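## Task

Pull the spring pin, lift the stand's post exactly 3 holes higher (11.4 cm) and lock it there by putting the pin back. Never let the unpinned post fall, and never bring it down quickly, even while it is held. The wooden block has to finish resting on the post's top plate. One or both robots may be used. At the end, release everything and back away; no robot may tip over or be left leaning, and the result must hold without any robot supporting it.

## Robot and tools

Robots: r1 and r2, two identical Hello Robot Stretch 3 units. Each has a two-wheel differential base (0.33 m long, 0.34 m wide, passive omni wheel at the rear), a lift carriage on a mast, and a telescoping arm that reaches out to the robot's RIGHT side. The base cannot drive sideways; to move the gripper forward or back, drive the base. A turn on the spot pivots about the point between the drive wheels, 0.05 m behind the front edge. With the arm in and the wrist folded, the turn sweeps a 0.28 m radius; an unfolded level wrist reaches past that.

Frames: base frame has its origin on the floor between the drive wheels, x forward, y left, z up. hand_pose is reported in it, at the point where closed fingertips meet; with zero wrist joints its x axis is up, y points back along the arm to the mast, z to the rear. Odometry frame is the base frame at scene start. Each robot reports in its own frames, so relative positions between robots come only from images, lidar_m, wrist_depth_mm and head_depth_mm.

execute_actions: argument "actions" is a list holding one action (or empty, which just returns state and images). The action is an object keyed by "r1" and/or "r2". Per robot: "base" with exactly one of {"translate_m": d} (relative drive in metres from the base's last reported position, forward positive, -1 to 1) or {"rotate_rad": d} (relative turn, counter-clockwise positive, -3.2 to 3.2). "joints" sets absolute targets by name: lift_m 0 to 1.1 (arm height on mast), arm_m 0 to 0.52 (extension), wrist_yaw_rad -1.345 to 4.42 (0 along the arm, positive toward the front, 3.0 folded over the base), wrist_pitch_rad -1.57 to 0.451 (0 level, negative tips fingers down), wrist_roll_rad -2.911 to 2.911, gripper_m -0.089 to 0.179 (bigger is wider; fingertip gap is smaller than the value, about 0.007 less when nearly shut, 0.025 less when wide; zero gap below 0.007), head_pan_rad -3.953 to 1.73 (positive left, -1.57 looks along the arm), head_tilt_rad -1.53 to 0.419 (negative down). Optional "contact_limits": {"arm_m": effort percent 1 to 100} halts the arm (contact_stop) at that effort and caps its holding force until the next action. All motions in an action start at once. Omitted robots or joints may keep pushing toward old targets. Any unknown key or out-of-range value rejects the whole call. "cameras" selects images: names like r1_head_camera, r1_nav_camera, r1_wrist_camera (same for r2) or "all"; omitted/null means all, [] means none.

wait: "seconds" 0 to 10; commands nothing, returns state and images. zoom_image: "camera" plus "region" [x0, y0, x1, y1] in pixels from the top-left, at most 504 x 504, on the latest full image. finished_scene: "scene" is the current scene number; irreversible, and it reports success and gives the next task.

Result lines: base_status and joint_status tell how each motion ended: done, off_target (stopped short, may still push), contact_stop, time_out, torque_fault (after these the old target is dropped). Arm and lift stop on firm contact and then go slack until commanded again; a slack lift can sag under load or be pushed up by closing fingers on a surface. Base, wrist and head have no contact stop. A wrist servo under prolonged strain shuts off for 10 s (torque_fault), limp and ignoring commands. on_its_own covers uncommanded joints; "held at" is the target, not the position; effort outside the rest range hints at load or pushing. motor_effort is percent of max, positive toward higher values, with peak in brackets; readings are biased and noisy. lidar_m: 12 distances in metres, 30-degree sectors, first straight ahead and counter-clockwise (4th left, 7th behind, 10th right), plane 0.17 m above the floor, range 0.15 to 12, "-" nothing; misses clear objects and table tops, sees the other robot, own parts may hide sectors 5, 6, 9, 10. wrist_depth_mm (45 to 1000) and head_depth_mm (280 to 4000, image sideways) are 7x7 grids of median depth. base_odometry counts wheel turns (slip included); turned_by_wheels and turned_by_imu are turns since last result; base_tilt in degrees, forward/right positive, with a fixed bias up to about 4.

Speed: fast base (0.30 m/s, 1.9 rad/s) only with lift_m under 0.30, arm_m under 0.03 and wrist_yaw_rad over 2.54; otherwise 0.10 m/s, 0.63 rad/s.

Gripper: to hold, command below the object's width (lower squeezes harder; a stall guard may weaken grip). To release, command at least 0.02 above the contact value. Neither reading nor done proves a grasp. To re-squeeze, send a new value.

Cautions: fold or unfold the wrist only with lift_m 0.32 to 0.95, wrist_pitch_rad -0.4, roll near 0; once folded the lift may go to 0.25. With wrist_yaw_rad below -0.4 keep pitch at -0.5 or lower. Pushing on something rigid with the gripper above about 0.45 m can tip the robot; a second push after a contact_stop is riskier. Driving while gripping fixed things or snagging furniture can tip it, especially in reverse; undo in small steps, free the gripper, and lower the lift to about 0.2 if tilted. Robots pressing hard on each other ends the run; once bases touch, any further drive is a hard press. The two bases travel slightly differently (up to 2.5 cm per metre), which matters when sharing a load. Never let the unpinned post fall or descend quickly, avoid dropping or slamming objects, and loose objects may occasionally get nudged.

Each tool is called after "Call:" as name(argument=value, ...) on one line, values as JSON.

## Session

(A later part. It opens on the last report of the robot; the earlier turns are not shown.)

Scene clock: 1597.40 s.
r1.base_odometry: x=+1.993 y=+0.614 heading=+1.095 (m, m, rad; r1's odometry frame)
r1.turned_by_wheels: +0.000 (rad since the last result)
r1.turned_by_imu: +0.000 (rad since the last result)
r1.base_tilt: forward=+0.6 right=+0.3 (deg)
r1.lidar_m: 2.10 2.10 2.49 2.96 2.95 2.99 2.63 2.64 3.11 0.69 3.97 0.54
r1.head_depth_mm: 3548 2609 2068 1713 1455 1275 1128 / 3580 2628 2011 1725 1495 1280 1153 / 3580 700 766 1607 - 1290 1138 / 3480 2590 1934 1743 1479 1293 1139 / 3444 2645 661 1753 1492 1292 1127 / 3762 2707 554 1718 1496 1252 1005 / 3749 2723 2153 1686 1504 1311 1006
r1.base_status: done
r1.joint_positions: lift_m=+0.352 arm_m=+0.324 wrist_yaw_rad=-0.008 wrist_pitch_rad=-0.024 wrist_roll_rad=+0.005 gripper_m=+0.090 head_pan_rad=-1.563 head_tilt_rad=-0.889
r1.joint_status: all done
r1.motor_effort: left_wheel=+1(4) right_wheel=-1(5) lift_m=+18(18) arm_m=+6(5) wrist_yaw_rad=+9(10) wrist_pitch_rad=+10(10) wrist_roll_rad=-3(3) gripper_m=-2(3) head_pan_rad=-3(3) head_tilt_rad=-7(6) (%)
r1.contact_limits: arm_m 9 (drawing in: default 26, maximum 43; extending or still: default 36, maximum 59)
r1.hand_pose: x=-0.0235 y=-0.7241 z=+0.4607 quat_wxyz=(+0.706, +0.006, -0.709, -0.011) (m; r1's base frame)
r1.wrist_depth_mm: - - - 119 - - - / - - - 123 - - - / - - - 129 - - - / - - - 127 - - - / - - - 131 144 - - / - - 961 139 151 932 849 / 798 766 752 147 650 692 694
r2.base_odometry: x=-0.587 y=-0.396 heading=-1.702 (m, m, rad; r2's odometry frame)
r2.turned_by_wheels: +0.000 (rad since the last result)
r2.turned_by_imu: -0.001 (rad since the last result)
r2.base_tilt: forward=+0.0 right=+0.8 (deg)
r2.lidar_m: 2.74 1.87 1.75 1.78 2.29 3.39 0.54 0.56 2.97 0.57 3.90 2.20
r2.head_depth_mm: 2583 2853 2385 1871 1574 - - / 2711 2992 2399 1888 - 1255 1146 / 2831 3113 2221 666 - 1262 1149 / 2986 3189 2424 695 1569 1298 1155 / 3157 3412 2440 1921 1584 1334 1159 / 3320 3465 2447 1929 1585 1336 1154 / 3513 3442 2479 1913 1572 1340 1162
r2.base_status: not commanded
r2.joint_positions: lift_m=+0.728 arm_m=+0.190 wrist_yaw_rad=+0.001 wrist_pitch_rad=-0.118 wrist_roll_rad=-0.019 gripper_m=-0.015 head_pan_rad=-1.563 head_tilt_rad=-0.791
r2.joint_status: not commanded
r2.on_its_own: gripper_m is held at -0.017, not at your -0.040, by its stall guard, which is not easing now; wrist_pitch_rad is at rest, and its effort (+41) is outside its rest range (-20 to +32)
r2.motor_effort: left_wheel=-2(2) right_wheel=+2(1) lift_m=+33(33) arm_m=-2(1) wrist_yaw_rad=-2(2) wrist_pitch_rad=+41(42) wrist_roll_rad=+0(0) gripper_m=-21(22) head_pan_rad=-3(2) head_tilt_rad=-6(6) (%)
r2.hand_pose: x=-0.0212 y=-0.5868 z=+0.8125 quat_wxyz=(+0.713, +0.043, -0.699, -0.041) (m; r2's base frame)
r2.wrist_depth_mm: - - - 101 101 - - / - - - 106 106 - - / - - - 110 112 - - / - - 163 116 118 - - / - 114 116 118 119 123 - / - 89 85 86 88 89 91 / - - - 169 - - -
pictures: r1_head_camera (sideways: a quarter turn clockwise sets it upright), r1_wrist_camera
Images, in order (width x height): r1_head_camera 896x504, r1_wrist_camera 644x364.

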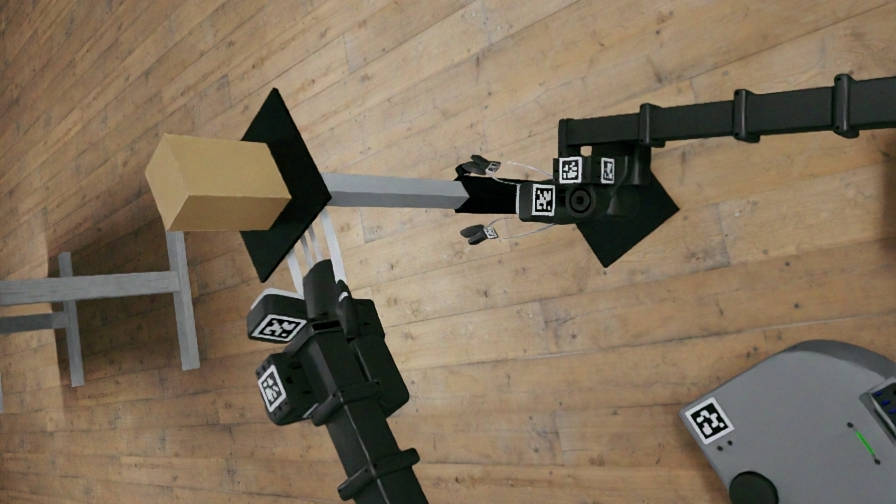

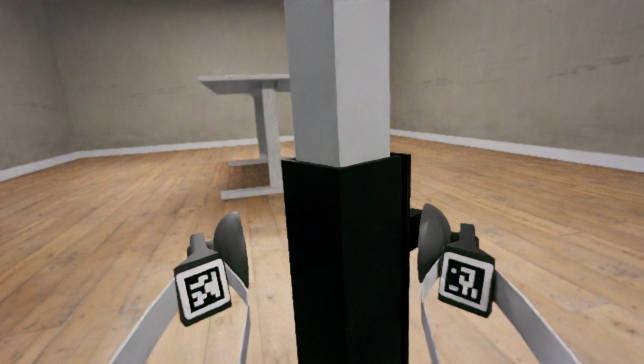

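Call:
execute_actions(actions=[{"r1": {"joints": {"arm_m": 0.27}}}], cameras=[])

Call:
execute_actions(actions=[{"r1": {"base": {"translate_m": -0.0455}, "joints": {"arm_m": 0.27, "wrist_yaw_rad": 0.2}}}], cameras=[])

Call:
execute_actions(actions=[{"r1": {"joints": {"arm_m": 0.30}, "contact_limits": {"arm_m": 9}}}], cameras=["r1_head_camera", "r1_wrist_camera"])

Call:
zoom_image(camera="r1_wrist_camera", region=[280, 150, 540, 320])

Call:
zoom_image(camera="r1_head_camera", region=[420, 150, 620, 290])

Scene clock: 1620.03 s.
r1.base_odometry: x=+1.993 y=+0.614 heading=+1.095 (m, m, rad; r1's odometry frame)
r1.turned_by_wheels: +0.000 (rad since the last result)
r1.turned_by_imu: +0.000 (rad since the last result)
r1.base_tilt: forward=+0.6 right=+0.2 (deg)
r1.lidar_m: 2.09 2.10 2.49 2.96 2.96 2.99 2.63 2.63 3.11 0.69 3.98 0.54
r1.head_depth_mm: 3549 2625 2072 1707 1459 1279 1129 / 3599 2608 2006 1717 1470 1279 1145 / 3613 700 765 1363 1477 1262 1142 / 3476 2585 1940 1741 1485 1289 1140 / 3405 2641 659 1749 1493 1293 1124 / 3706 2697 553 1721 1497 1253 1004 / 3794 2722 2141 1689 1501 1303 1005
r1.base_status: not commanded
r1.joint_positions: lift_m=+0.352 arm_m=+0.270 wrist_yaw_rad=-0.002 wrist_pitch_rad=-0.024 wrist_roll_rad=+0.005 gripper_m=+0.090 head_pan_rad=-1.563 head_tilt_rad=-0.889
r1.joint_status: all done
r1.motor_effort: left_wheel=+2(2) right_wheel=-1(1) lift_m=+18(18) arm_m=-3(5) wrist_yaw_rad=+2(10) wrist_pitch_rad=+11(10) wrist_roll_rad=-3(3) gripper_m=+0(3) head_pan_rad=-3(3) head_tilt_rad=-6(6) (%)
r1.hand_pose: x=-0.0221 y=-0.6708 z=+0.4607 quat_wxyz=(+0.706, +0.008, -0.709, -0.010) (m; r1's base frame)
r1.wrist_depth_mm: - - - 171 - - - / - - - 178 - - - / - - - 182 - - - / - - - 186 - - - / - - - 193 209 - - / - - 977 201 823 929 866 / 788 764 760 212 676 708 695
r2.base_odometry: x=-0.587 y=-0.396 heading=-1.702 (m, m, rad; r2's odometry frame)
r2.turned_by_wheels: +0.000 (rad since the last result)
r2.turned_by_imu: -0.001 (rad since the last result)
r2.base_tilt: forward=+0.0 right=+0.8 (deg)
r2.lidar_m: 2.74 1.87 1.75 1.78 2.29 3.40 0.54 0.56 2.97 0.57 3.91 2.20
r2.head_depth_mm: 2604 2902 2375 1884 1591 - - / 2665 2984 2412 1870 - 1264 1145 / 2846 3087 2226 665 - 1261 1146 / 2966 3224 2430 692 1563 1295 1156 / 3140 3408 2445 1918 1573 1334 1152 / 3297 3405 2466 1924 1580 1332 1159 / 3515 3441 2489 1926 1581 1342 1163
r2.base_status: not commanded
r2.joint_positions: lift_m=+0.728 arm_m=+0.190 wrist_yaw_rad=+0.001 wrist_pitch_rad=-0.118 wrist_roll_rad=-0.019 gripper_m=-0.015 head_pan_rad=-1.563 head_tilt_rad=-0.791
r2.joint_status: not commanded
r2.on_its_own: gripper_m is held at -0.017, not at your -0.040, by its stall guard, which is not easing now; wrist_pitch_rad is at rest, and its effort (+41) is outside its rest range (-20 to +32)
r2.motor_effort: left_wheel=-2(2) right_wheel=+1(1) lift_m=+33(33) arm_m=-1(1) wrist_yaw_rad=-1(1) wrist_pitch_rad=+41(41) wrist_roll_rad=+0(0) gripper_m=-21(21) head_pan_rad=-3(2) head_tilt_rad=-7(6) (%)
r2.hand_pose: x=-0.0212 y=-0.5868 z=+0.8125 quat_wxyz=(+0.713, +0.043, -0.699, -0.041) (m; r2's base frame)
r2.wrist_depth_mm: - - - 101 101 - - / - - - 105 106 - - / - - - 111 112 - - / - - 163 116 118 - - / - 114 116 117 119 123 - / - 88 85 86 88 89 91 / - - - 168 - - -
pictures: none
No camera images: the call's "cameras" was empty. Leave "cameras" out to get every camera's image.

Scene clock: 1621.77 s.
r1.base_odometry: x=+1.972 y=+0.573 heading=+1.095 (m, m, rad; r1's odometry frame)
r1.turned_by_wheels: +0.000 (rad since the last result)
r1.turned_by_imu: +0.000 (rad since the last result)
r1.base_tilt: forward=+0.6 right=+0.2 (deg)
r1.lidar_m: 2.14 2.15 2.53 2.95 2.95 2.95 2.58 2.59 3.05 0.68 4.05 0.58
r1.head_depth_mm: 3554 2597 2071 1712 1456 1268 1130 / 3599 2639 2083 1716 1469 1282 1142 / 3604 2461 1925 1731 1510 1260 1134 / 3615 712 785 1660 1442 1291 1144 / 3329 2664 755 1750 1492 1299 1145 / 3726 2698 612 1757 1495 1297 1040 / 3776 2719 554 1730 1501 1140 1008
r1.base_status: done
r1.joint_positions: lift_m=+0.352 arm_m=+0.270 wrist_yaw_rad=+0.197 wrist_pitch_rad=-0.024 wrist_roll_rad=+0.005 gripper_m=+0.090 head_pan_rad=-1.563 head_tilt_rad=-0.889
r1.joint_status: all done
r1.motor_effort: left_wheel=+3(3) right_wheel=-2(5) lift_m=+18(18) arm_m=-3(4) wrist_yaw_rad=+4(3) wrist_pitch_rad=+10(10) wrist_roll_rad=-3(3) gripper_m=-1(1) head_pan_rad=-3(3) head_tilt_rad=-6(6) (%)
r1.hand_pose: x=+0.0286 y=-0.6659 z=+0.4607 quat_wxyz=(+0.703, +0.078, -0.704, +0.061) (m; r1's base frame)
r1.wrist_depth_mm: - - - 184 - - - / - - - - - - - / - - - - - - - / - - - 205 221 - - / - - - - 194 - - / - - 975 854 203 940 865 / 786 777 740 661 664 729 702
r2.base_odometry: x=-0.587 y=-0.396 heading=-1.702 (m, m, rad; r2's odometry frame)
r2.turned_by_wheels: +0.000 (rad since the last result)
r2.turned_by_imu: +0.000 (rad since the last result)
r2.base_tilt: forward=+0.1 right=+0.8 (deg)
r2.lidar_m: 2.74 1.87 1.75 1.78 2.29 3.39 0.57 0.58 2.97 0.57 3.91 2.19
r2.head_depth_mm: 2594 2859 2383 1871 1583 - - / 2738 2961 2413 1903 - 1269 1147 / 2817 3095 2231 667 - 1267 1141 / 2982 3211 2424 693 1563 1309 1153 / 3065 3361 2458 1932 1581 1325 1155 / 3264 3449 2469 1912 1576 1331 1153 / 3461 3504 2488 1928 1571 1339 1160
r2.base_status: not commanded
r2.joint_positions: lift_m=+0.728 arm_m=+0.190 wrist_yaw_rad=+0.001 wrist_pitch_rad=-0.118 wrist_roll_rad=-0.019 gripper_m=-0.015 head_pan_rad=-1.563 head_tilt_rad=-0.791
r2.joint_status: not commanded
r2.on_its_own: gripper_m is held at -0.017, not at your -0.040, by its stall guard, which is not easing now; wrist_pitch_rad is at rest, and its effort (+42) is outside its rest range (-20 to +32)
r2.motor_effort: left_wheel=-2(2) right_wheel=+1(1) lift_m=+33(33) arm_m=-1(2) wrist_yaw_rad=-1(2) wrist_pitch_rad=+42(41) wrist_roll_rad=+0(0) gripper_m=-21(21) head_pan_rad=-3(3) head_tilt_rad=-7(6) (%)
r2.hand_pose: x=-0.0212 y=-0.5868 z=+0.8125 quat_wxyz=(+0.713, +0.043, -0.699, -0.041) (m; r2's base frame)
r2.wrist_depth_mm: - - - 101 101 - - / - - - 106 105 - - / - - - 111 112 - - / - - 163 116 118 - - / - 114 115 118 119 123 - / - 88 85 86 87 89 91 / - - - 168 - - -
pictures: none
No camera images: the call's "cameras" was empty. Leave "cameras" out to get every camera's image.

Scene clock: 1622.97 s.
r1.base_odometry: x=+1.972 y=+0.573 heading=+1.095 (m, m, rad; r1's odometry frame)
r1.turned_by_wheels: +0.000 (rad since the last result)
r1.turned_by_imu: +0.000 (rad since the last result)
r1.base_tilt: forward=+0.6 right=+0.3 (deg)
r1.lidar_m: 2.14 2.15 2.55 2.94 2.95 2.94 2.59 2.59 3.07 0.68 4.08 0.58
r1.head_depth_mm: 3531 2590 2066 1713 1463 1278 1132 / 3616 2639 2082 1715 1498 1279 1138 / 3591 2457 1922 1731 1541 1274 1136 / 3658 712 785 1653 1443 1292 1142 / 3373 2667 756 1747 1486 1297 1147 / 3711 2676 613 1760 1491 1297 1036 / 3783 2716 554 1720 1503 1140 1009
r1.base_status: not commanded
r1.joint_positions: lift_m=+0.352 arm_m=+0.300 wrist_yaw_rad=+0.197 wrist_pitch_rad=-0.024 wrist_roll_rad=+0.005 gripper_m=+0.090 head_pan_rad=-1.563 head_tilt_rad=-0.889
r1.joint_status: all done
r1.motor_effort: left_wheel=+2(3) right_wheel=-2(2) lift_m=+18(18) arm_m=+4(4) wrist_yaw_rad=+3(3) wrist_pitch_rad=+10(10) wrist_roll_rad=-3(3) gripper_m=+0(1) head_pan_rad=-3(3) head_tilt_rad=-6(6) (%)
r1.contact_limits: arm_m 9 (drawing in: default 26, maximum 43; extending or still: default 36, maximum 59)
r1.hand_pose: x=+0.0287 y=-0.6954 z=+0.4607 quat_wxyz=(+0.703, +0.078, -0.704, +0.061) (m; r1's base frame)
r1.wrist_depth_mm: - - - 150 - - - / - - - 158 - - - / - - - 167 - - - / - - - 164 163 - - / - - - 174 163 - - / - - 932 186 170 915 872 / 804 760 765 199 183 695 695
r2.base_odometry: x=-0.587 y=-0.396 heading=-1.702 (m, m, rad; r2's odometry frame)
r2.turned_by_wheels: +0.000 (rad since the last result)
r2.turned_by_imu: +0.000 (rad since the last result)
r2.base_tilt: forward=+0.1 right=+0.8 (deg)
r2.lidar_m: 2.74 1.87 1.75 1.78 2.29 3.40 0.57 0.58 2.97 0.57 3.90 2.19
r2.head_depth_mm: 2600 2867 2401 1882 1594 - - / 2717 2953 2421 1880 - 1266 1142 / 2825 3138 2262 664 - 1264 1148 / 2973 3215 2406 693 1560 1303 1154 / 3154 3348 2443 1922 1570 1331 1157 / 3344 3466 2437 1924 1573 1337 1159 / 3513 3421 2484 1926 1587 1346 1166
r2.base_status: not commanded
r2.joint_positions: lift_m=+0.728 arm_m=+0.190 wrist_yaw_rad=+0.001 wrist_pitch_rad=-0.118 wrist_roll_rad=-0.019 gripper_m=-0.015 head_pan_rad=-1.563 head_tilt_rad=-0.791
r2.joint_status: not commanded
r2.on_its_own: gripper_m is held at -0.017, not at your -0.040, by its stall guard, which is not easing now; wrist_pitch_rad is at rest, and its effort (+41) is outside its rest range (-20 to +32)
r2.motor_effort: left_wheel=-2(2) right_wheel=+1(1) lift_m=+33(33) arm_m=-2(2) wrist_yaw_rad=-1(1) wrist_pitch_rad=+41(41) wrist_roll_rad=+0(0) gripper_m=-21(22) head_pan_rad=-3(3) head_tilt_rad=-6(6) (%)
r2.hand_pose: x=-0.0212 y=-0.5868 z=+0.8125 quat_wxyz=(+0.713, +0.043, -0.699, -0.041) (m; r2's base frame)
r2.wrist_depth_mm: - - - 101 101 - - / - - - 106 106 - - / - - - 110 112 - - / - - 163 116 117 - - / - 114 116 118 118 123 - / - 88 85 86 88 89 91 / - - - 169 - - -
pictures: r1_head_camera (sideways: a quarter turn clockwise sets it upright), r1_wrist_camera
Images, in order (width x height): r1_head_camera 896x504, r1_wrist_camera 644x364.

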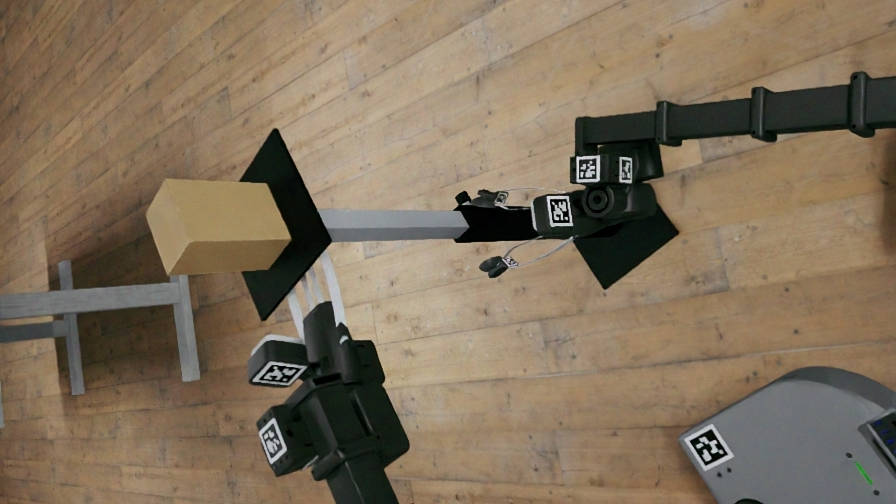

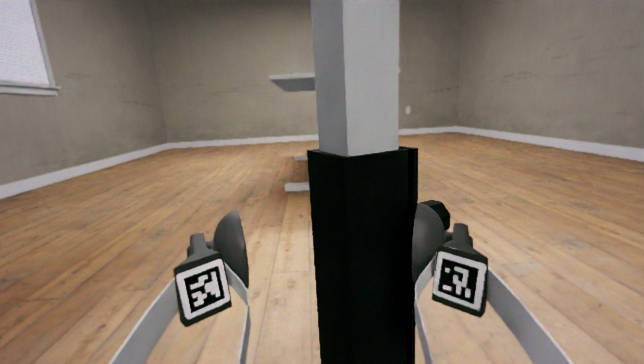

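Region (280, 150, 540, 320) of r1_wrist_camera's 644x364 image, scaled by 1.938; it fills the top 330 rows of this view, and the rest is white.

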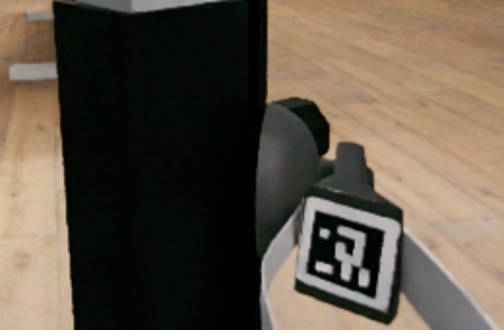

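Region (420, 150, 620, 290) of r1_head_camera's 896x504 image, scaled by 2.520, with more detail than that image has; it fills the top 353 rows of this view, and the rest is white.

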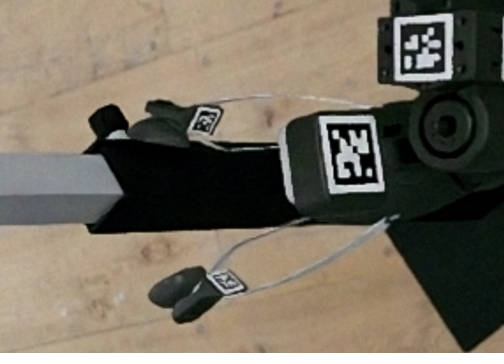

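Call:
execute_actions(actions=[])

Scene clock: 1651.27 s.
r1.base_odometry: x=+1.972 y=+0.573 heading=+1.095 (m, m, rad; r1's odometry frame)
r1.turned_by_wheels: +0.000 (rad since the last result)
r1.turned_by_imu: +0.000 (rad since the last result)
r1.base_tilt: forward=+0.6 right=+0.2 (deg)
r1.lidar_m: 2.14 2.15 2.54 2.94 2.95 2.95 2.59 2.59 3.08 0.68 4.06 0.58
r1.head_depth_mm: 3539 2594 2070 1711 1465 1277 1132 / 3546 2630 2086 1724 1506 1277 1144 / 3642 2454 1914 1730 1552 1273 1138 / 3614 713 784 1660 1439 1289 1143 / 3337 2643 757 1755 1487 1296 1143 / 3719 2706 613 1749 1489 1298 1043 / 3757 2712 555 1731 1497 1139 1008
r1.base_status: not commanded
r1.joint_positions: lift_m=+0.352 arm_m=+0.300 wrist_yaw_rad=+0.197 wrist_pitch_rad=-0.024 wrist_roll_rad=+0.005 gripper_m=+0.090 head_pan_rad=-1.563 head_tilt_rad=-0.889
r1.joint_status: all done
r1.motor_effort: left_wheel=+2(3) right_wheel=-2(2) lift_m=+18(18) arm_m=+4(4) wrist_yaw_rad=+3(3) wrist_pitch_rad=+10(10) wrist_roll_rad=-3(3) gripper_m=+0(1) head_pan_rad=-3(3) head_tilt_rad=-7(6) (%)
r1.contact_limits: arm_m 9 (drawing in: default 26, maximum 43; extending or still: default 36, maximum 59)
r1.hand_pose: x=+0.0287 y=-0.6954 z=+0.4607 quat_wxyz=(+0.703, +0.078, -0.704, +0.061) (m; r1's base frame)
r1.wrist_depth_mm: - - - 150 - - - / - - - 157 - - - / - - - 166 - - - / - - - 165 163 - - / - - - 174 163 - - / - - 956 187 170 955 839 / 794 774 750 199 183 692 694
r2.base_odometry: x=-0.587 y=-0.396 heading=-1.702 (m, m, rad; r2's odometry frame)
r2.turned_by_wheels: +0.000 (rad since the last result)
r2.turned_by_imu: -0.001 (rad since the last result)
r2.base_tilt: forward=+0.0 right=+0.8 (deg)
r2.lidar_m: 2.74 1.87 1.75 1.78 2.29 3.40 0.58 0.57 2.96 0.57 3.89 2.19
r2.head_depth_mm: 2628 2851 2370 1880 1588 - - / 2694 3019 2405 1891 - 1257 1147 / 2856 3149 2250 665 - 1267 1150 / 3012 3235 2432 692 1574 1302 1158 / 3140 3346 2444 1917 1568 1327 1161 / 3359 3486 2484 1913 1570 1328 1157 / 3531 3490 2465 1928 1582 1340 1169
r2.base_status: not commanded
r2.joint_positions: lift_m=+0.728 arm_m=+0.190 wrist_yaw_rad=+0.001 wrist_pitch_rad=-0.118 wrist_roll_rad=-0.019 gripper_m=-0.015 head_pan_rad=-1.563 head_tilt_rad=-0.791
r2.joint_status: not commanded
r2.on_its_own: gripper_m is held at -0.017, not at your -0.040, by its stall guard, which is not easing now; wrist_pitch_rad is at rest, and its effort (+41) is outside its rest range (-20 to +32)
r2.motor_effort: left_wheel=-2(2) right_wheel=+2(1) lift_m=+33(33) arm_m=-2(2) wrist_yaw_rad=-1(1) wrist_pitch_rad=+41(41) wrist_roll_rad=+0(0) gripper_m=-22(22) head_pan_rad=-3(3) head_tilt_rad=-7(6) (%)
r2.hand_pose: x=-0.0212 y=-0.5868 z=+0.8125 quat_wxyz=(+0.713, +0.043, -0.699, -0.041) (m; r2's base frame)
r2.wrist_depth_mm: - - - 101 101 - - / - - - 106 106 - - / - - - 110 112 - - / - - 163 116 117 - - / - 114 115 118 119 123 - / - 88 85 86 88 89 91 / - - - 169 - - -
pictures: r1_head_camera (sideways: a quarter turn clockwise sets it upright), r1_nav_camera (sideways: a quarter turn counterclockwise sets it upright), r1_wrist_camera, r2_head_camera (sideways: a quarter turn clockwise sets it upright), r2_nav_camera (sideways: a quarter turn counterclockwise sets it upright), r2_wrist_camera
Images, in order (width x height): r1_head_camera 896x504, r1_nav_camera 672x504, r1_wrist_camera 644x364, r2_head_camera 896x504, r2_nav_camera 672x504, r2_wrist_camera 644x364.

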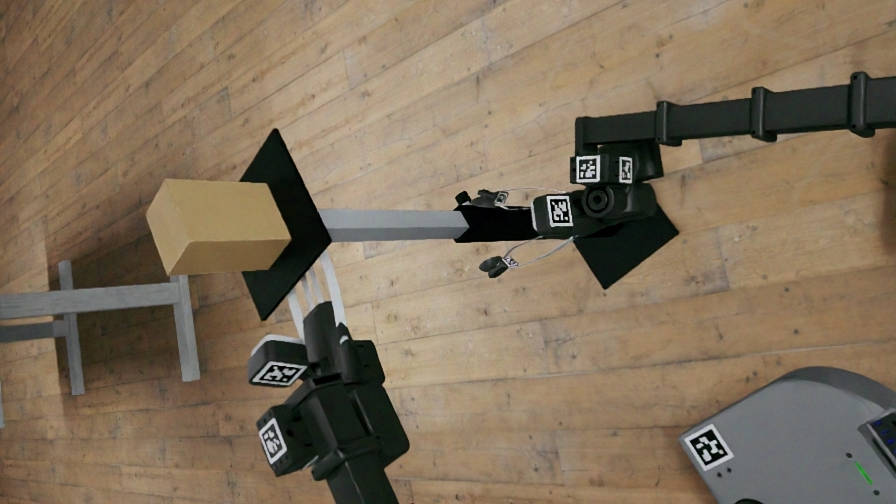

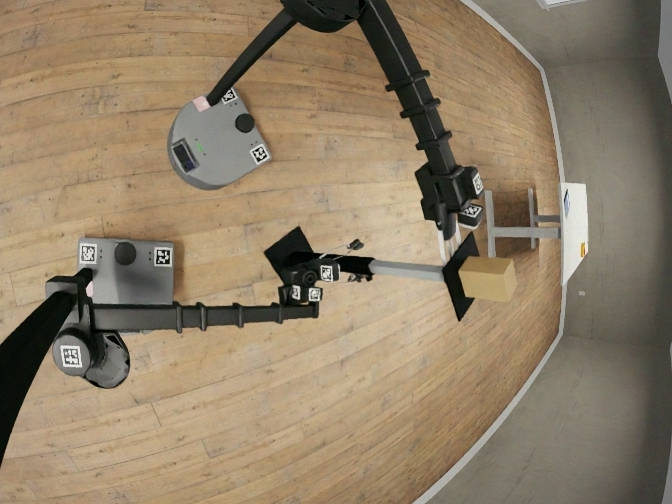

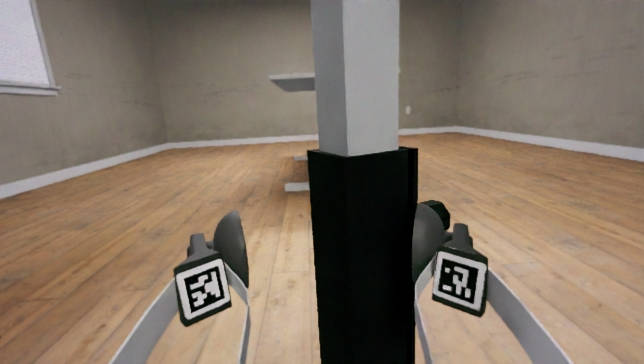

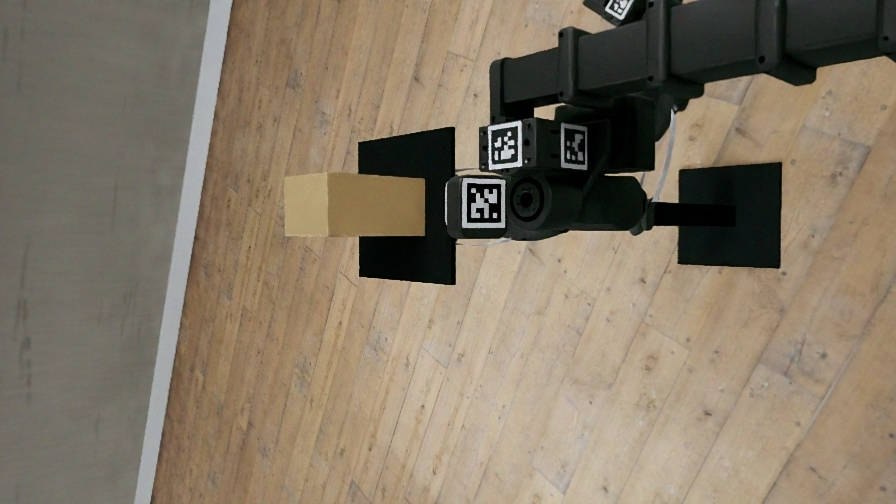

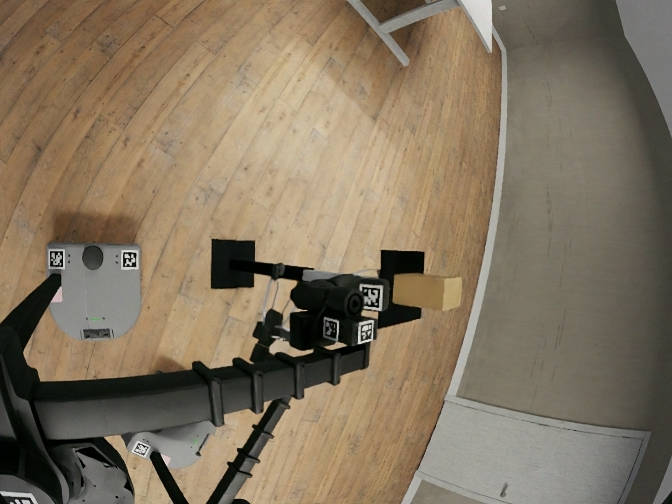

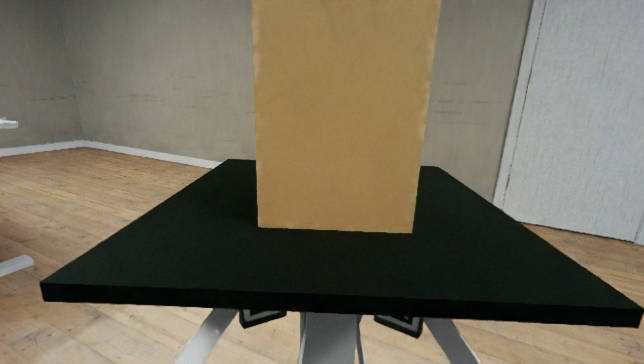

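Call:
execute_actions(actions=[{"r1": {"joints": {"arm_m": 0.31}, "contact_limits": {"arm_m": 9}}}], cameras=["r1_head_camera", "r1_wrist_camera"])

Call:
zoom_image(camera="r1_head_camera", region=[400, 150, 600, 290])

Call:
zoom_image(camera="r1_wrist_camera", region=[340, 140, 520, 320])

Scene clock: 1772.10 s.
r1.base_odometry: x=+1.972 y=+0.573 heading=+1.095 (m, m, rad; r1's odometry frame)
r1.turned_by_wheels: +0.000 (rad since the last result)
r1.turned_by_imu: +0.000 (rad since the last result)
r1.base_tilt: forward=+0.6 right=+0.2 (deg)
r1.lidar_m: 2.15 2.14 2.54 2.95 2.96 2.96 2.58 2.59 3.07 0.68 4.05 0.58
r1.head_depth_mm: 3537 2603 2060 1717 1457 1278 1131 / 3596 2606 2079 1725 1498 1280 1150 / 3591 2456 1921 1730 1538 1281 1137 / 3633 713 784 1664 1437 1288 1138 / 3296 2649 755 1753 1483 1294 1145 / 3721 2723 613 1753 1500 1297 1040 / 3741 2731 555 1732 1498 1140 1009
r1.base_status: not commanded
r1.joint_positions: lift_m=+0.352 arm_m=+0.310 wrist_yaw_rad=+0.197 wrist_pitch_rad=-0.024 wrist_roll_rad=+0.005 gripper_m=+0.090 head_pan_rad=-1.563 head_tilt_rad=-0.889
r1.joint_status: all done
r1.motor_effort: left_wheel=+2(2) right_wheel=-2(2) lift_m=+18(18) arm_m=+4(5) wrist_yaw_rad=+3(3) wrist_pitch_rad=+10(10) wrist_roll_rad=-3(3) gripper_m=+0(0) head_pan_rad=-4(3) head_tilt_rad=-6(6) (%)
r1.contact_limits: arm_m 9 (drawing in: default 26, maximum 43; extending or still: default 36, maximum 59)
r1.hand_pose: x=+0.0287 y=-0.7053 z=+0.4607 quat_wxyz=(+0.703, +0.078, -0.704, +0.061) (m; r1's base frame)
r1.wrist_depth_mm: - - - 138 - - - / - - - 145 - - - / - - - 153 - - - / - - - 150 153 - - / - - - 160 152 - - / - - 959 171 158 918 871 / 786 767 744 182 170 705 688
r2.base_odometry: x=-0.587 y=-0.396 heading=-1.702 (m, m, rad; r2's odometry frame)
r2.turned_by_wheels: +0.000 (rad since the last result)
r2.turned_by_imu: -0.001 (rad since the last result)
r2.base_tilt: forward=+0.0 right=+0.8 (deg)
r2.lidar_m: 2.74 1.87 1.75 1.78 2.29 3.40 0.57 0.58 2.97 0.57 3.89 2.20
r2.head_depth_mm: 2575 2864 2388 1881 1588 - - / 2686 2995 2425 1880 - 1261 1153 / 2843 3092 2248 664 - 1285 1152 / 2989 3217 2456 695 1563 1298 1148 / 3110 3337 2426 1912 1572 1334 1153 / 3296 3516 2491 1902 1577 1344 1159 / 3523 3493 2464 1924 1569 1346 1158
r2.base_status: not commanded
r2.joint_positions: lift_m=+0.728 arm_m=+0.190 wrist_yaw_rad=+0.001 wrist_pitch_rad=-0.118 wrist_roll_rad=-0.019 gripper_m=-0.015 head_pan_rad=-1.563 head_tilt_rad=-0.791
r2.joint_status: not commanded
r2.on_its_own: gripper_m is held at -0.017, not at your -0.040, by its stall guard, which is not easing now; wrist_pitch_rad is at rest, and its effort (+41) is outside its rest range (-20 to +32)
r2.motor_effort: left_wheel=-2(2) right_wheel=+2(2) lift_m=+33(33) arm_m=-1(1) wrist_yaw_rad=-2(2) wrist_pitch_rad=+41(41) wrist_roll_rad=+0(0) gripper_m=-21(22) head_pan_rad=-3(3) head_tilt_rad=-6(6) (%)
r2.hand_pose: x=-0.0212 y=-0.5868 z=+0.8125 quat_wxyz=(+0.713, +0.043, -0.699, -0.041) (m; r2's base frame)
r2.wrist_depth_mm: - - - 101 101 - - / - - - 106 106 - - / - - - 111 112 - - / - - 162 116 117 - - / - 114 115 118 119 124 - / - 88 85 86 88 89 91 / - - - 170 - - -
pictures: r1_head_camera (sideways: a quarter turn clockwise sets it upright), r1_wrist_camera
Images, in order (width x height): r1_head_camera 896x504, r1_wrist_camera 644x364.

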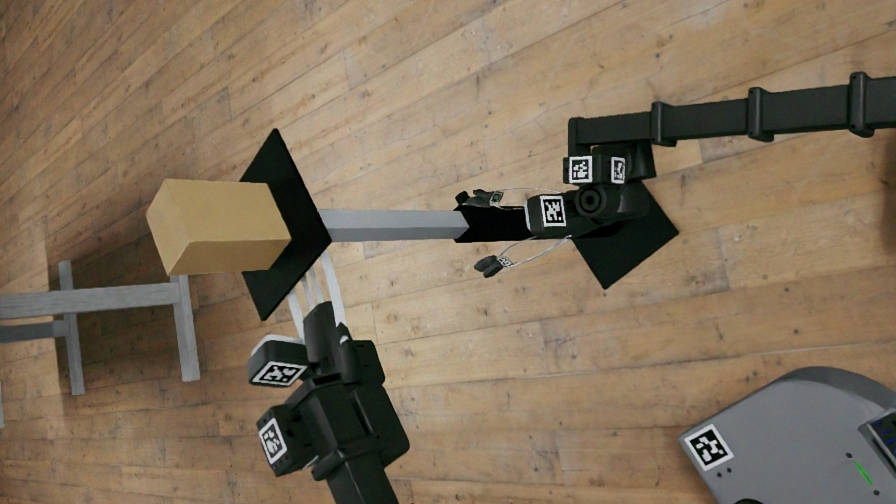

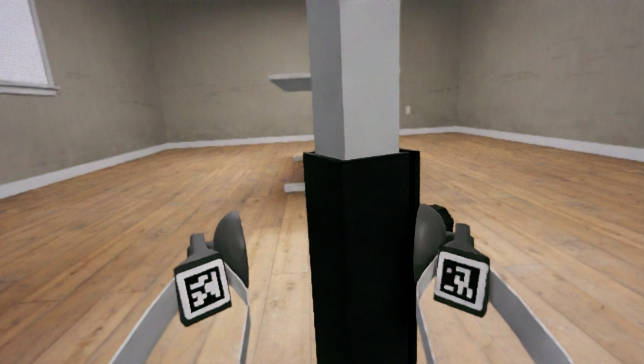

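Region (400, 150, 600, 290) of r1_head_camera's 896x504 image, scaled by 2.520, with more detail than that image has; it fills the top 353 rows of this view, and the rest is white.

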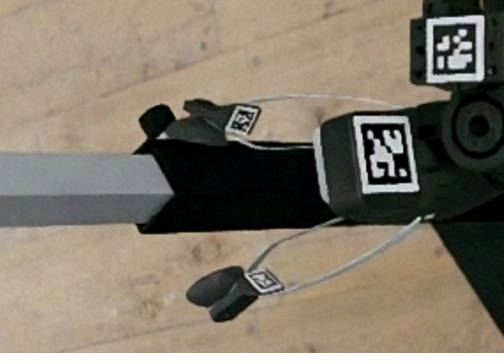

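Region (340, 140, 520, 320) of r1_wrist_camera's 644x364 image, scaled by 2.800.

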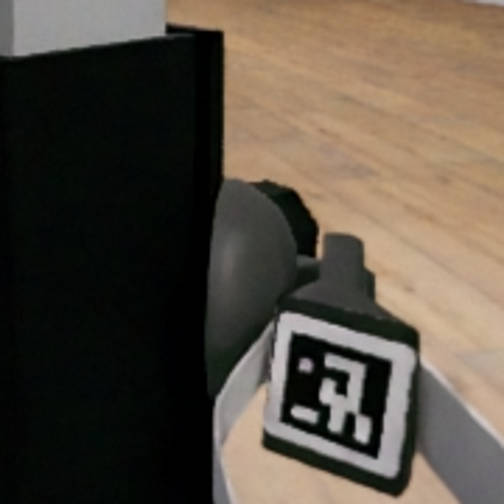

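Call:
execute_actions(actions=[{"r1": {"joints": {"arm_m": 0.32}, "contact_limits": {"arm_m": 9}}}], cameras=["r1_head_camera", "r1_wrist_camera"])

Call:
zoom_image(camera="r1_head_camera", region=[400, 150, 600, 290])

Call:
zoom_image(camera="r1_wrist_camera", region=[340, 140, 520, 320])

Scene clock: 1782.47 s.
r1.base_odometry: x=+1.972 y=+0.573 heading=+1.095 (m, m, rad; r1's odometry frame)
r1.turned_by_wheels: +0.000 (rad since the last result)
r1.turned_by_imu: +0.000 (rad since the last result)
r1.base_tilt: forward=+0.6 right=+0.2 (deg)
r1.lidar_m: 2.14 2.15 2.54 2.95 2.95 2.95 2.58 2.59 3.06 0.68 4.05 0.58
r1.head_depth_mm: 3531 2606 2066 1709 1464 1276 1131 / 3582 2635 2079 1726 1502 1278 1155 / 3604 2456 1927 1730 1543 1286 1140 / 3620 714 787 1654 1426 1290 1140 / 3301 2673 758 1749 1487 1297 1149 / 3697 2749 613 1754 1495 1298 1039 / 3835 2762 556 1723 1501 1138 1008
r1.base_status: not commanded
r1.joint_positions: lift_m=+0.352 arm_m=+0.313 wrist_yaw_rad=+0.195 wrist_pitch_rad=-0.024 wrist_roll_rad=+0.005 gripper_m=+0.090 head_pan_rad=-1.563 head_tilt_rad=-0.889
r1.joint_status: arm_m contact_stop (moved +0.003 of +0.010)
r1.on_its_own: arm_m is slack since a contact_stop, until your next command for it (your +0.320 is given up)
r1.motor_effort: left_wheel=+1(2) right_wheel=+0(2) lift_m=+18(18) arm_m=+1(11) wrist_yaw_rad=+7(7) wrist_pitch_rad=+11(11) wrist_roll_rad=-3(3) gripper_m=-1(1) head_pan_rad=-3(3) head_tilt_rad=-6(6) (%)
r1.contact_limits: arm_m 9 (drawing in: default 26, maximum 43; extending or still: default 36, maximum 59)
r1.hand_pose: x=+0.0281 y=-0.7084 z=+0.4606 quat_wxyz=(+0.703, +0.078, -0.704, +0.060) (m; r1's base frame)
r1.wrist_depth_mm: - - - 133 - - - / - - - 141 - - - / - - - 148 - - - / - - - 145 150 - - / - - - 154 150 - - / - - 954 164 157 925 877 / 781 779 754 175 168 711 694
r2.base_odometry: x=-0.587 y=-0.396 heading=-1.702 (m, m, rad; r2's odometry frame)
r2.turned_by_wheels: +0.000 (rad since the last result)
r2.turned_by_imu: -0.001 (rad since the last result)
r2.base_tilt: forward=+0.0 right=+0.8 (deg)
r2.lidar_m: 2.74 1.87 1.75 1.78 2.29 3.40 0.57 0.58 2.97 0.57 3.89 2.19
r2.head_depth_mm: 2573 2848 2388 1892 1595 - - / 2740 2970 2400 1883 - 1266 1151 / 2855 3110 2233 665 - 1282 1151 / 2994 3178 2435 693 1575 1299 1153 / 3091 3331 2470 1917 1578 1330 1152 / 3338 3443 2432 1934 1571 1337 1164 / 3459 3435 2465 1950 1581 1342 1160
r2.base_status: not commanded
r2.joint_positions: lift_m=+0.728 arm_m=+0.190 wrist_yaw_rad=+0.001 wrist_pitch_rad=-0.118 wrist_roll_rad=-0.019 gripper_m=-0.015 head_pan_rad=-1.563 head_tilt_rad=-0.791
r2.joint_status: not commanded
r2.on_its_own: gripper_m is held at -0.017, not at your -0.040, by its stall guard, which is not easing now; wrist_pitch_rad is at rest, and its effort (+41) is outside its rest range (-20 to +32)
r2.motor_effort: left_wheel=-2(2) right_wheel=+1(1) lift_m=+33(33) arm_m=-1(2) wrist_yaw_rad=-2(1) wrist_pitch_rad=+41(41) wrist_roll_rad=+0(0) gripper_m=-22(21) head_pan_rad=-2(3) head_tilt_rad=-6(6) (%)
r2.hand_pose: x=-0.0212 y=-0.5868 z=+0.8125 quat_wxyz=(+0.713, +0.043, -0.699, -0.041) (m; r2's base frame)
r2.wrist_depth_mm: - - - 101 101 - - / - - - 106 106 - - / - - - 111 112 - - / - - 164 116 118 - - / - 114 116 118 119 124 - / - 89 85 86 88 89 91 / - - - 169 - - -
pictures: r1_head_camera (sideways: a quarter turn clockwise sets it upright), r1_wrist_camera
Images, in order (width x height): r1_head_camera 896x504, r1_wrist_camera 644x364.

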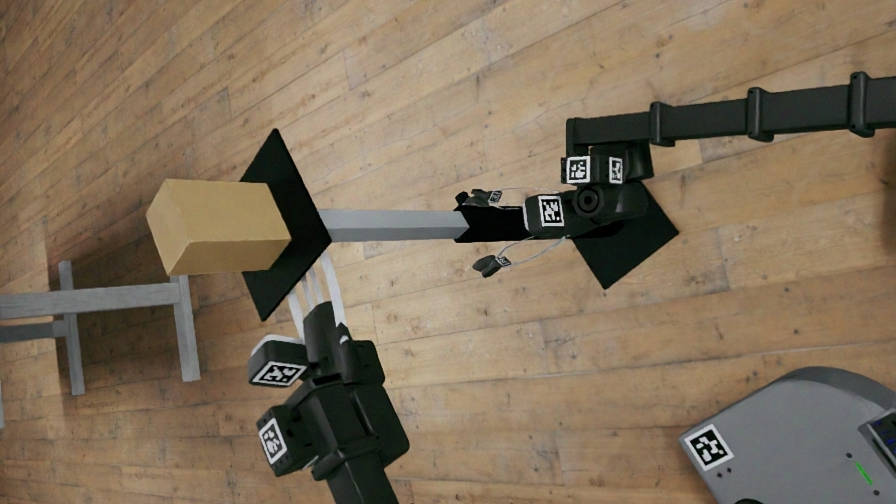

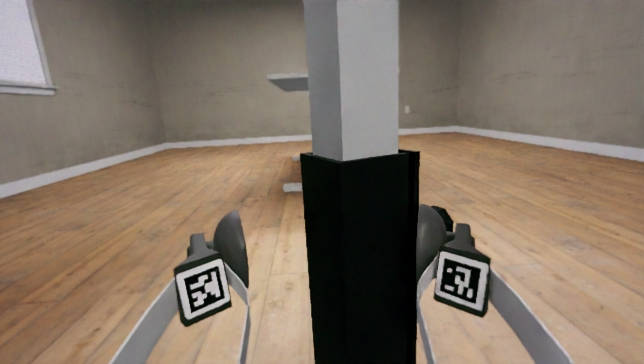

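Region (400, 150, 600, 290) of r1_head_camera's 896x504 image, scaled by 2.520, with more detail than that image has; it fills the top 353 rows of this view, and the rest is white.

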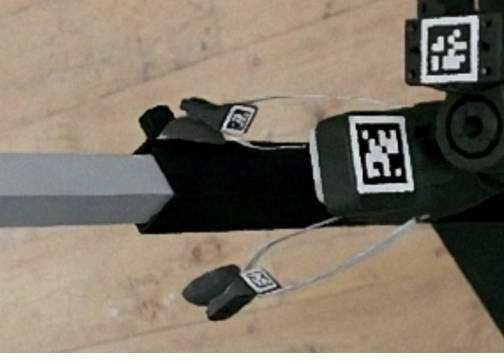

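Region (340, 140, 520, 320) of r1_wrist_camera's 644x364 image, scaled by 2.800.

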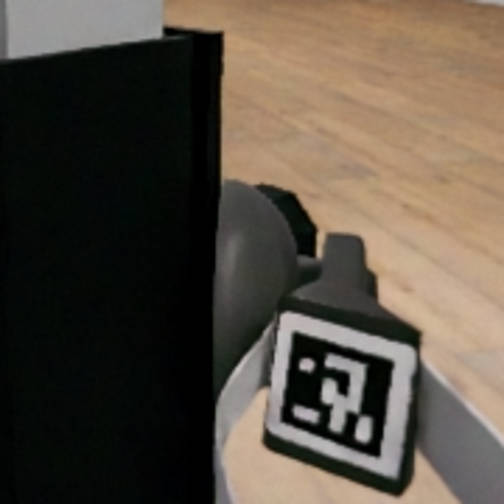

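Call:
execute_actions(actions=[{"r1": {"joints": {"arm_m": 0.318}, "contact_limits": {"arm_m": 25}}}], cameras=["r1_head_camera", "r1_wrist_camera"])

Call:
zoom_image(camera="r1_head_camera", region=[400, 150, 600, 290])

Call:
zoom_image(camera="r1_wrist_camera", region=[340, 140, 520, 320])

Scene clock: 1792.30 s.
r1.base_odometry: x=+1.972 y=+0.573 heading=+1.094 (m, m, rad; r1's odometry frame)
r1.turned_by_wheels: +0.000 (rad since the last result)
r1.turned_by_imu: +0.000 (rad since the last result)
r1.base_tilt: forward=+0.6 right=+0.2 (deg)
r1.lidar_m: 2.14 2.15 2.54 2.95 2.95 2.95 2.58 2.58 3.08 0.68 4.07 0.58
r1.head_depth_mm: 3579 2615 2084 1711 1460 1273 1128 / 3602 2637 2091 1727 1500 1280 1152 / 3613 2456 1927 1731 1538 1286 1140 / 3632 713 785 1657 1412 1293 1141 / 3310 2646 757 1756 1489 1295 1144 / 3771 2727 613 1761 1496 1299 1041 / 3804 2731 555 1729 1500 1142 1012
r1.base_status: not commanded
r1.joint_positions: lift_m=+0.352 arm_m=+0.317 wrist_yaw_rad=+0.188 wrist_pitch_rad=-0.026 wrist_roll_rad=+0.003 gripper_m=+0.090 head_pan_rad=-1.563 head_tilt_rad=-0.889
r1.joint_status: all done
r1.on_its_own: arm_m is at rest, and its effort (+17) is outside its rest range (-14 to +14); wrist_yaw_rad is at rest, and its effort (+16) is outside its rest range (-12 to +12)
r1.motor_effort: left_wheel=-1(1) right_wheel=+3(3) lift_m=+18(18) arm_m=+17(17) wrist_yaw_rad=+16(15) wrist_pitch_rad=+11(12) wrist_roll_rad=-2(3) gripper_m=-2(1) head_pan_rad=-3(3) head_tilt_rad=-6(6) (%)
r1.contact_limits: arm_m 25 (drawing in: default 26, maximum 43; extending or still: default 36, maximum 59)
r1.hand_pose: x=+0.0262 y=-0.7127 z=+0.4600 quat_wxyz=(+0.704, +0.076, -0.704, +0.057) (m; r1's base frame)
r1.wrist_depth_mm: - - - 127 - - - / - - - 133 - - - / - - - 140 - - - / - - - 136 146 - - / - - - 144 147 - - / - - 951 154 154 948 875 / 780 762 747 164 661 696 683
r2.base_odometry: x=-0.587 y=-0.396 heading=-1.702 (m, m, rad; r2's odometry frame)
r2.turned_by_wheels: +0.000 (rad since the last result)
r2.turned_by_imu: -0.001 (rad since the last result)
r2.base_tilt: forward=+0.0 right=+0.8 (deg)
r2.lidar_m: 2.74 1.87 1.75 1.79 2.29 3.39 0.57 0.58 2.97 0.57 3.90 2.19
r2.head_depth_mm: 2607 2851 2412 1896 1579 - - / 2685 2984 2395 1891 - 1264 1150 / 2851 3128 2237 665 - 1287 1151 / 3000 3231 2435 693 1569 1291 1149 / 3102 3358 2454 1907 1578 1329 1154 / 3288 3370 2447 1931 1566 1335 1162 / 3476 3431 2455 1924 1580 1342 1165
r2.base_status: not commanded
r2.joint_positions: lift_m=+0.728 arm_m=+0.190 wrist_yaw_rad=+0.001 wrist_pitch_rad=-0.118 wrist_roll_rad=-0.019 gripper_m=-0.015 head_pan_rad=-1.563 head_tilt_rad=-0.791
r2.joint_status: not commanded
r2.on_its_own: gripper_m is held at -0.017, not at your -0.040, by its stall guard, which is not easing now; wrist_pitch_rad is at rest, and its effort (+41) is outside its rest range (-20 to +32)
r2.motor_effort: left_wheel=-2(2) right_wheel=+1(1) lift_m=+33(33) arm_m=-2(2) wrist_yaw_rad=-1(2) wrist_pitch_rad=+41(42) wrist_roll_rad=+0(0) gripper_m=-22(21) head_pan_rad=-3(3) head_tilt_rad=-7(6) (%)
r2.hand_pose: x=-0.0212 y=-0.5868 z=+0.8125 quat_wxyz=(+0.713, +0.043, -0.699, -0.041) (m; r2's base frame)
r2.wrist_depth_mm: - - - 101 101 - - / - - - 106 106 - - / - - - 110 112 - - / - - 163 116 118 - - / - 114 116 118 119 124 - / - 88 85 86 87 89 91 / - - - 169 - - -
pictures: r1_head_camera (sideways: a quarter turn clockwise sets it upright), r1_wrist_camera
Images, in order (width x height): r1_head_camera 896x504, r1_wrist_camera 644x364.

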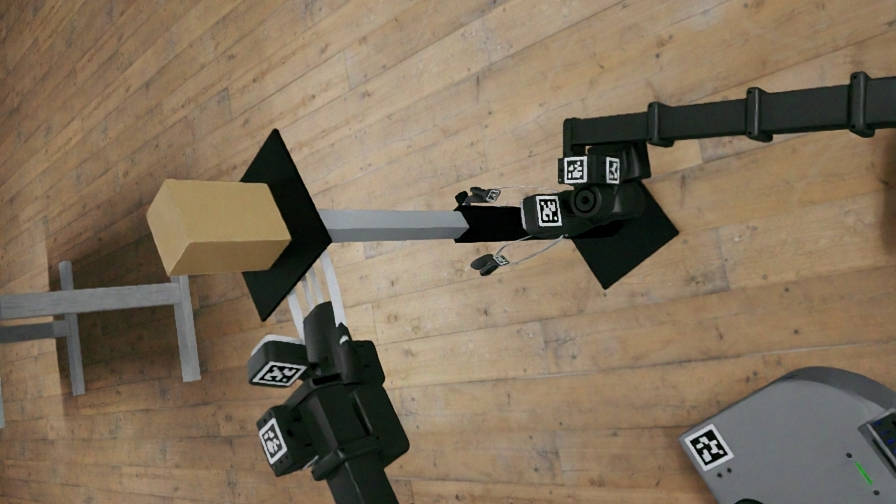

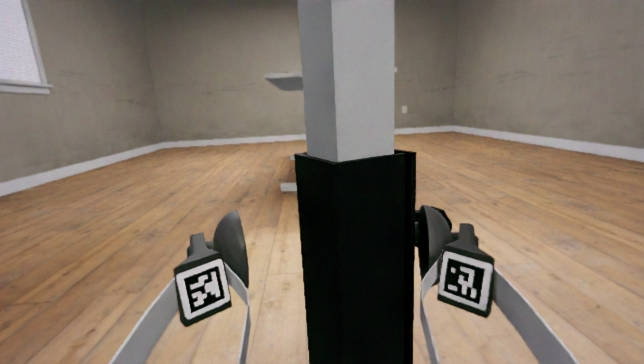

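Region (400, 150, 600, 290) of r1_head_camera's 896x504 image, scaled by 2.520, with more detail than that image has; it fills the top 353 rows of this view, and the rest is white.

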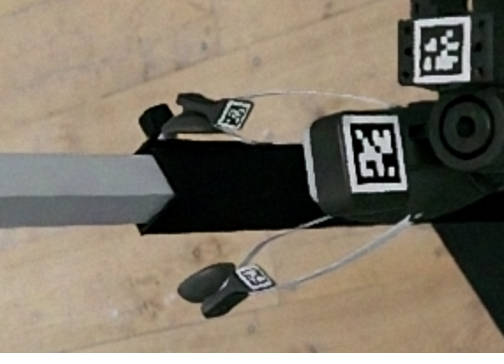

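Region (340, 140, 520, 320) of r1_wrist_camera's 644x364 image, scaled by 2.800.

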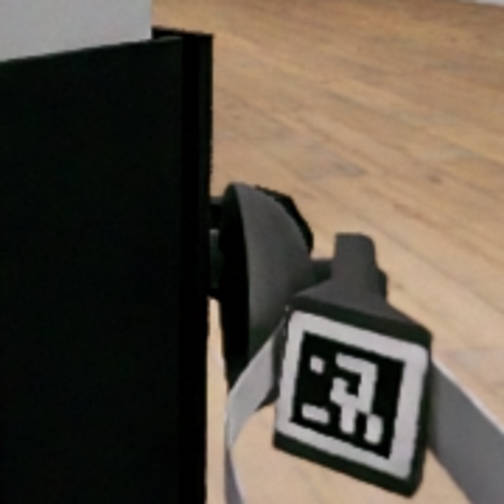

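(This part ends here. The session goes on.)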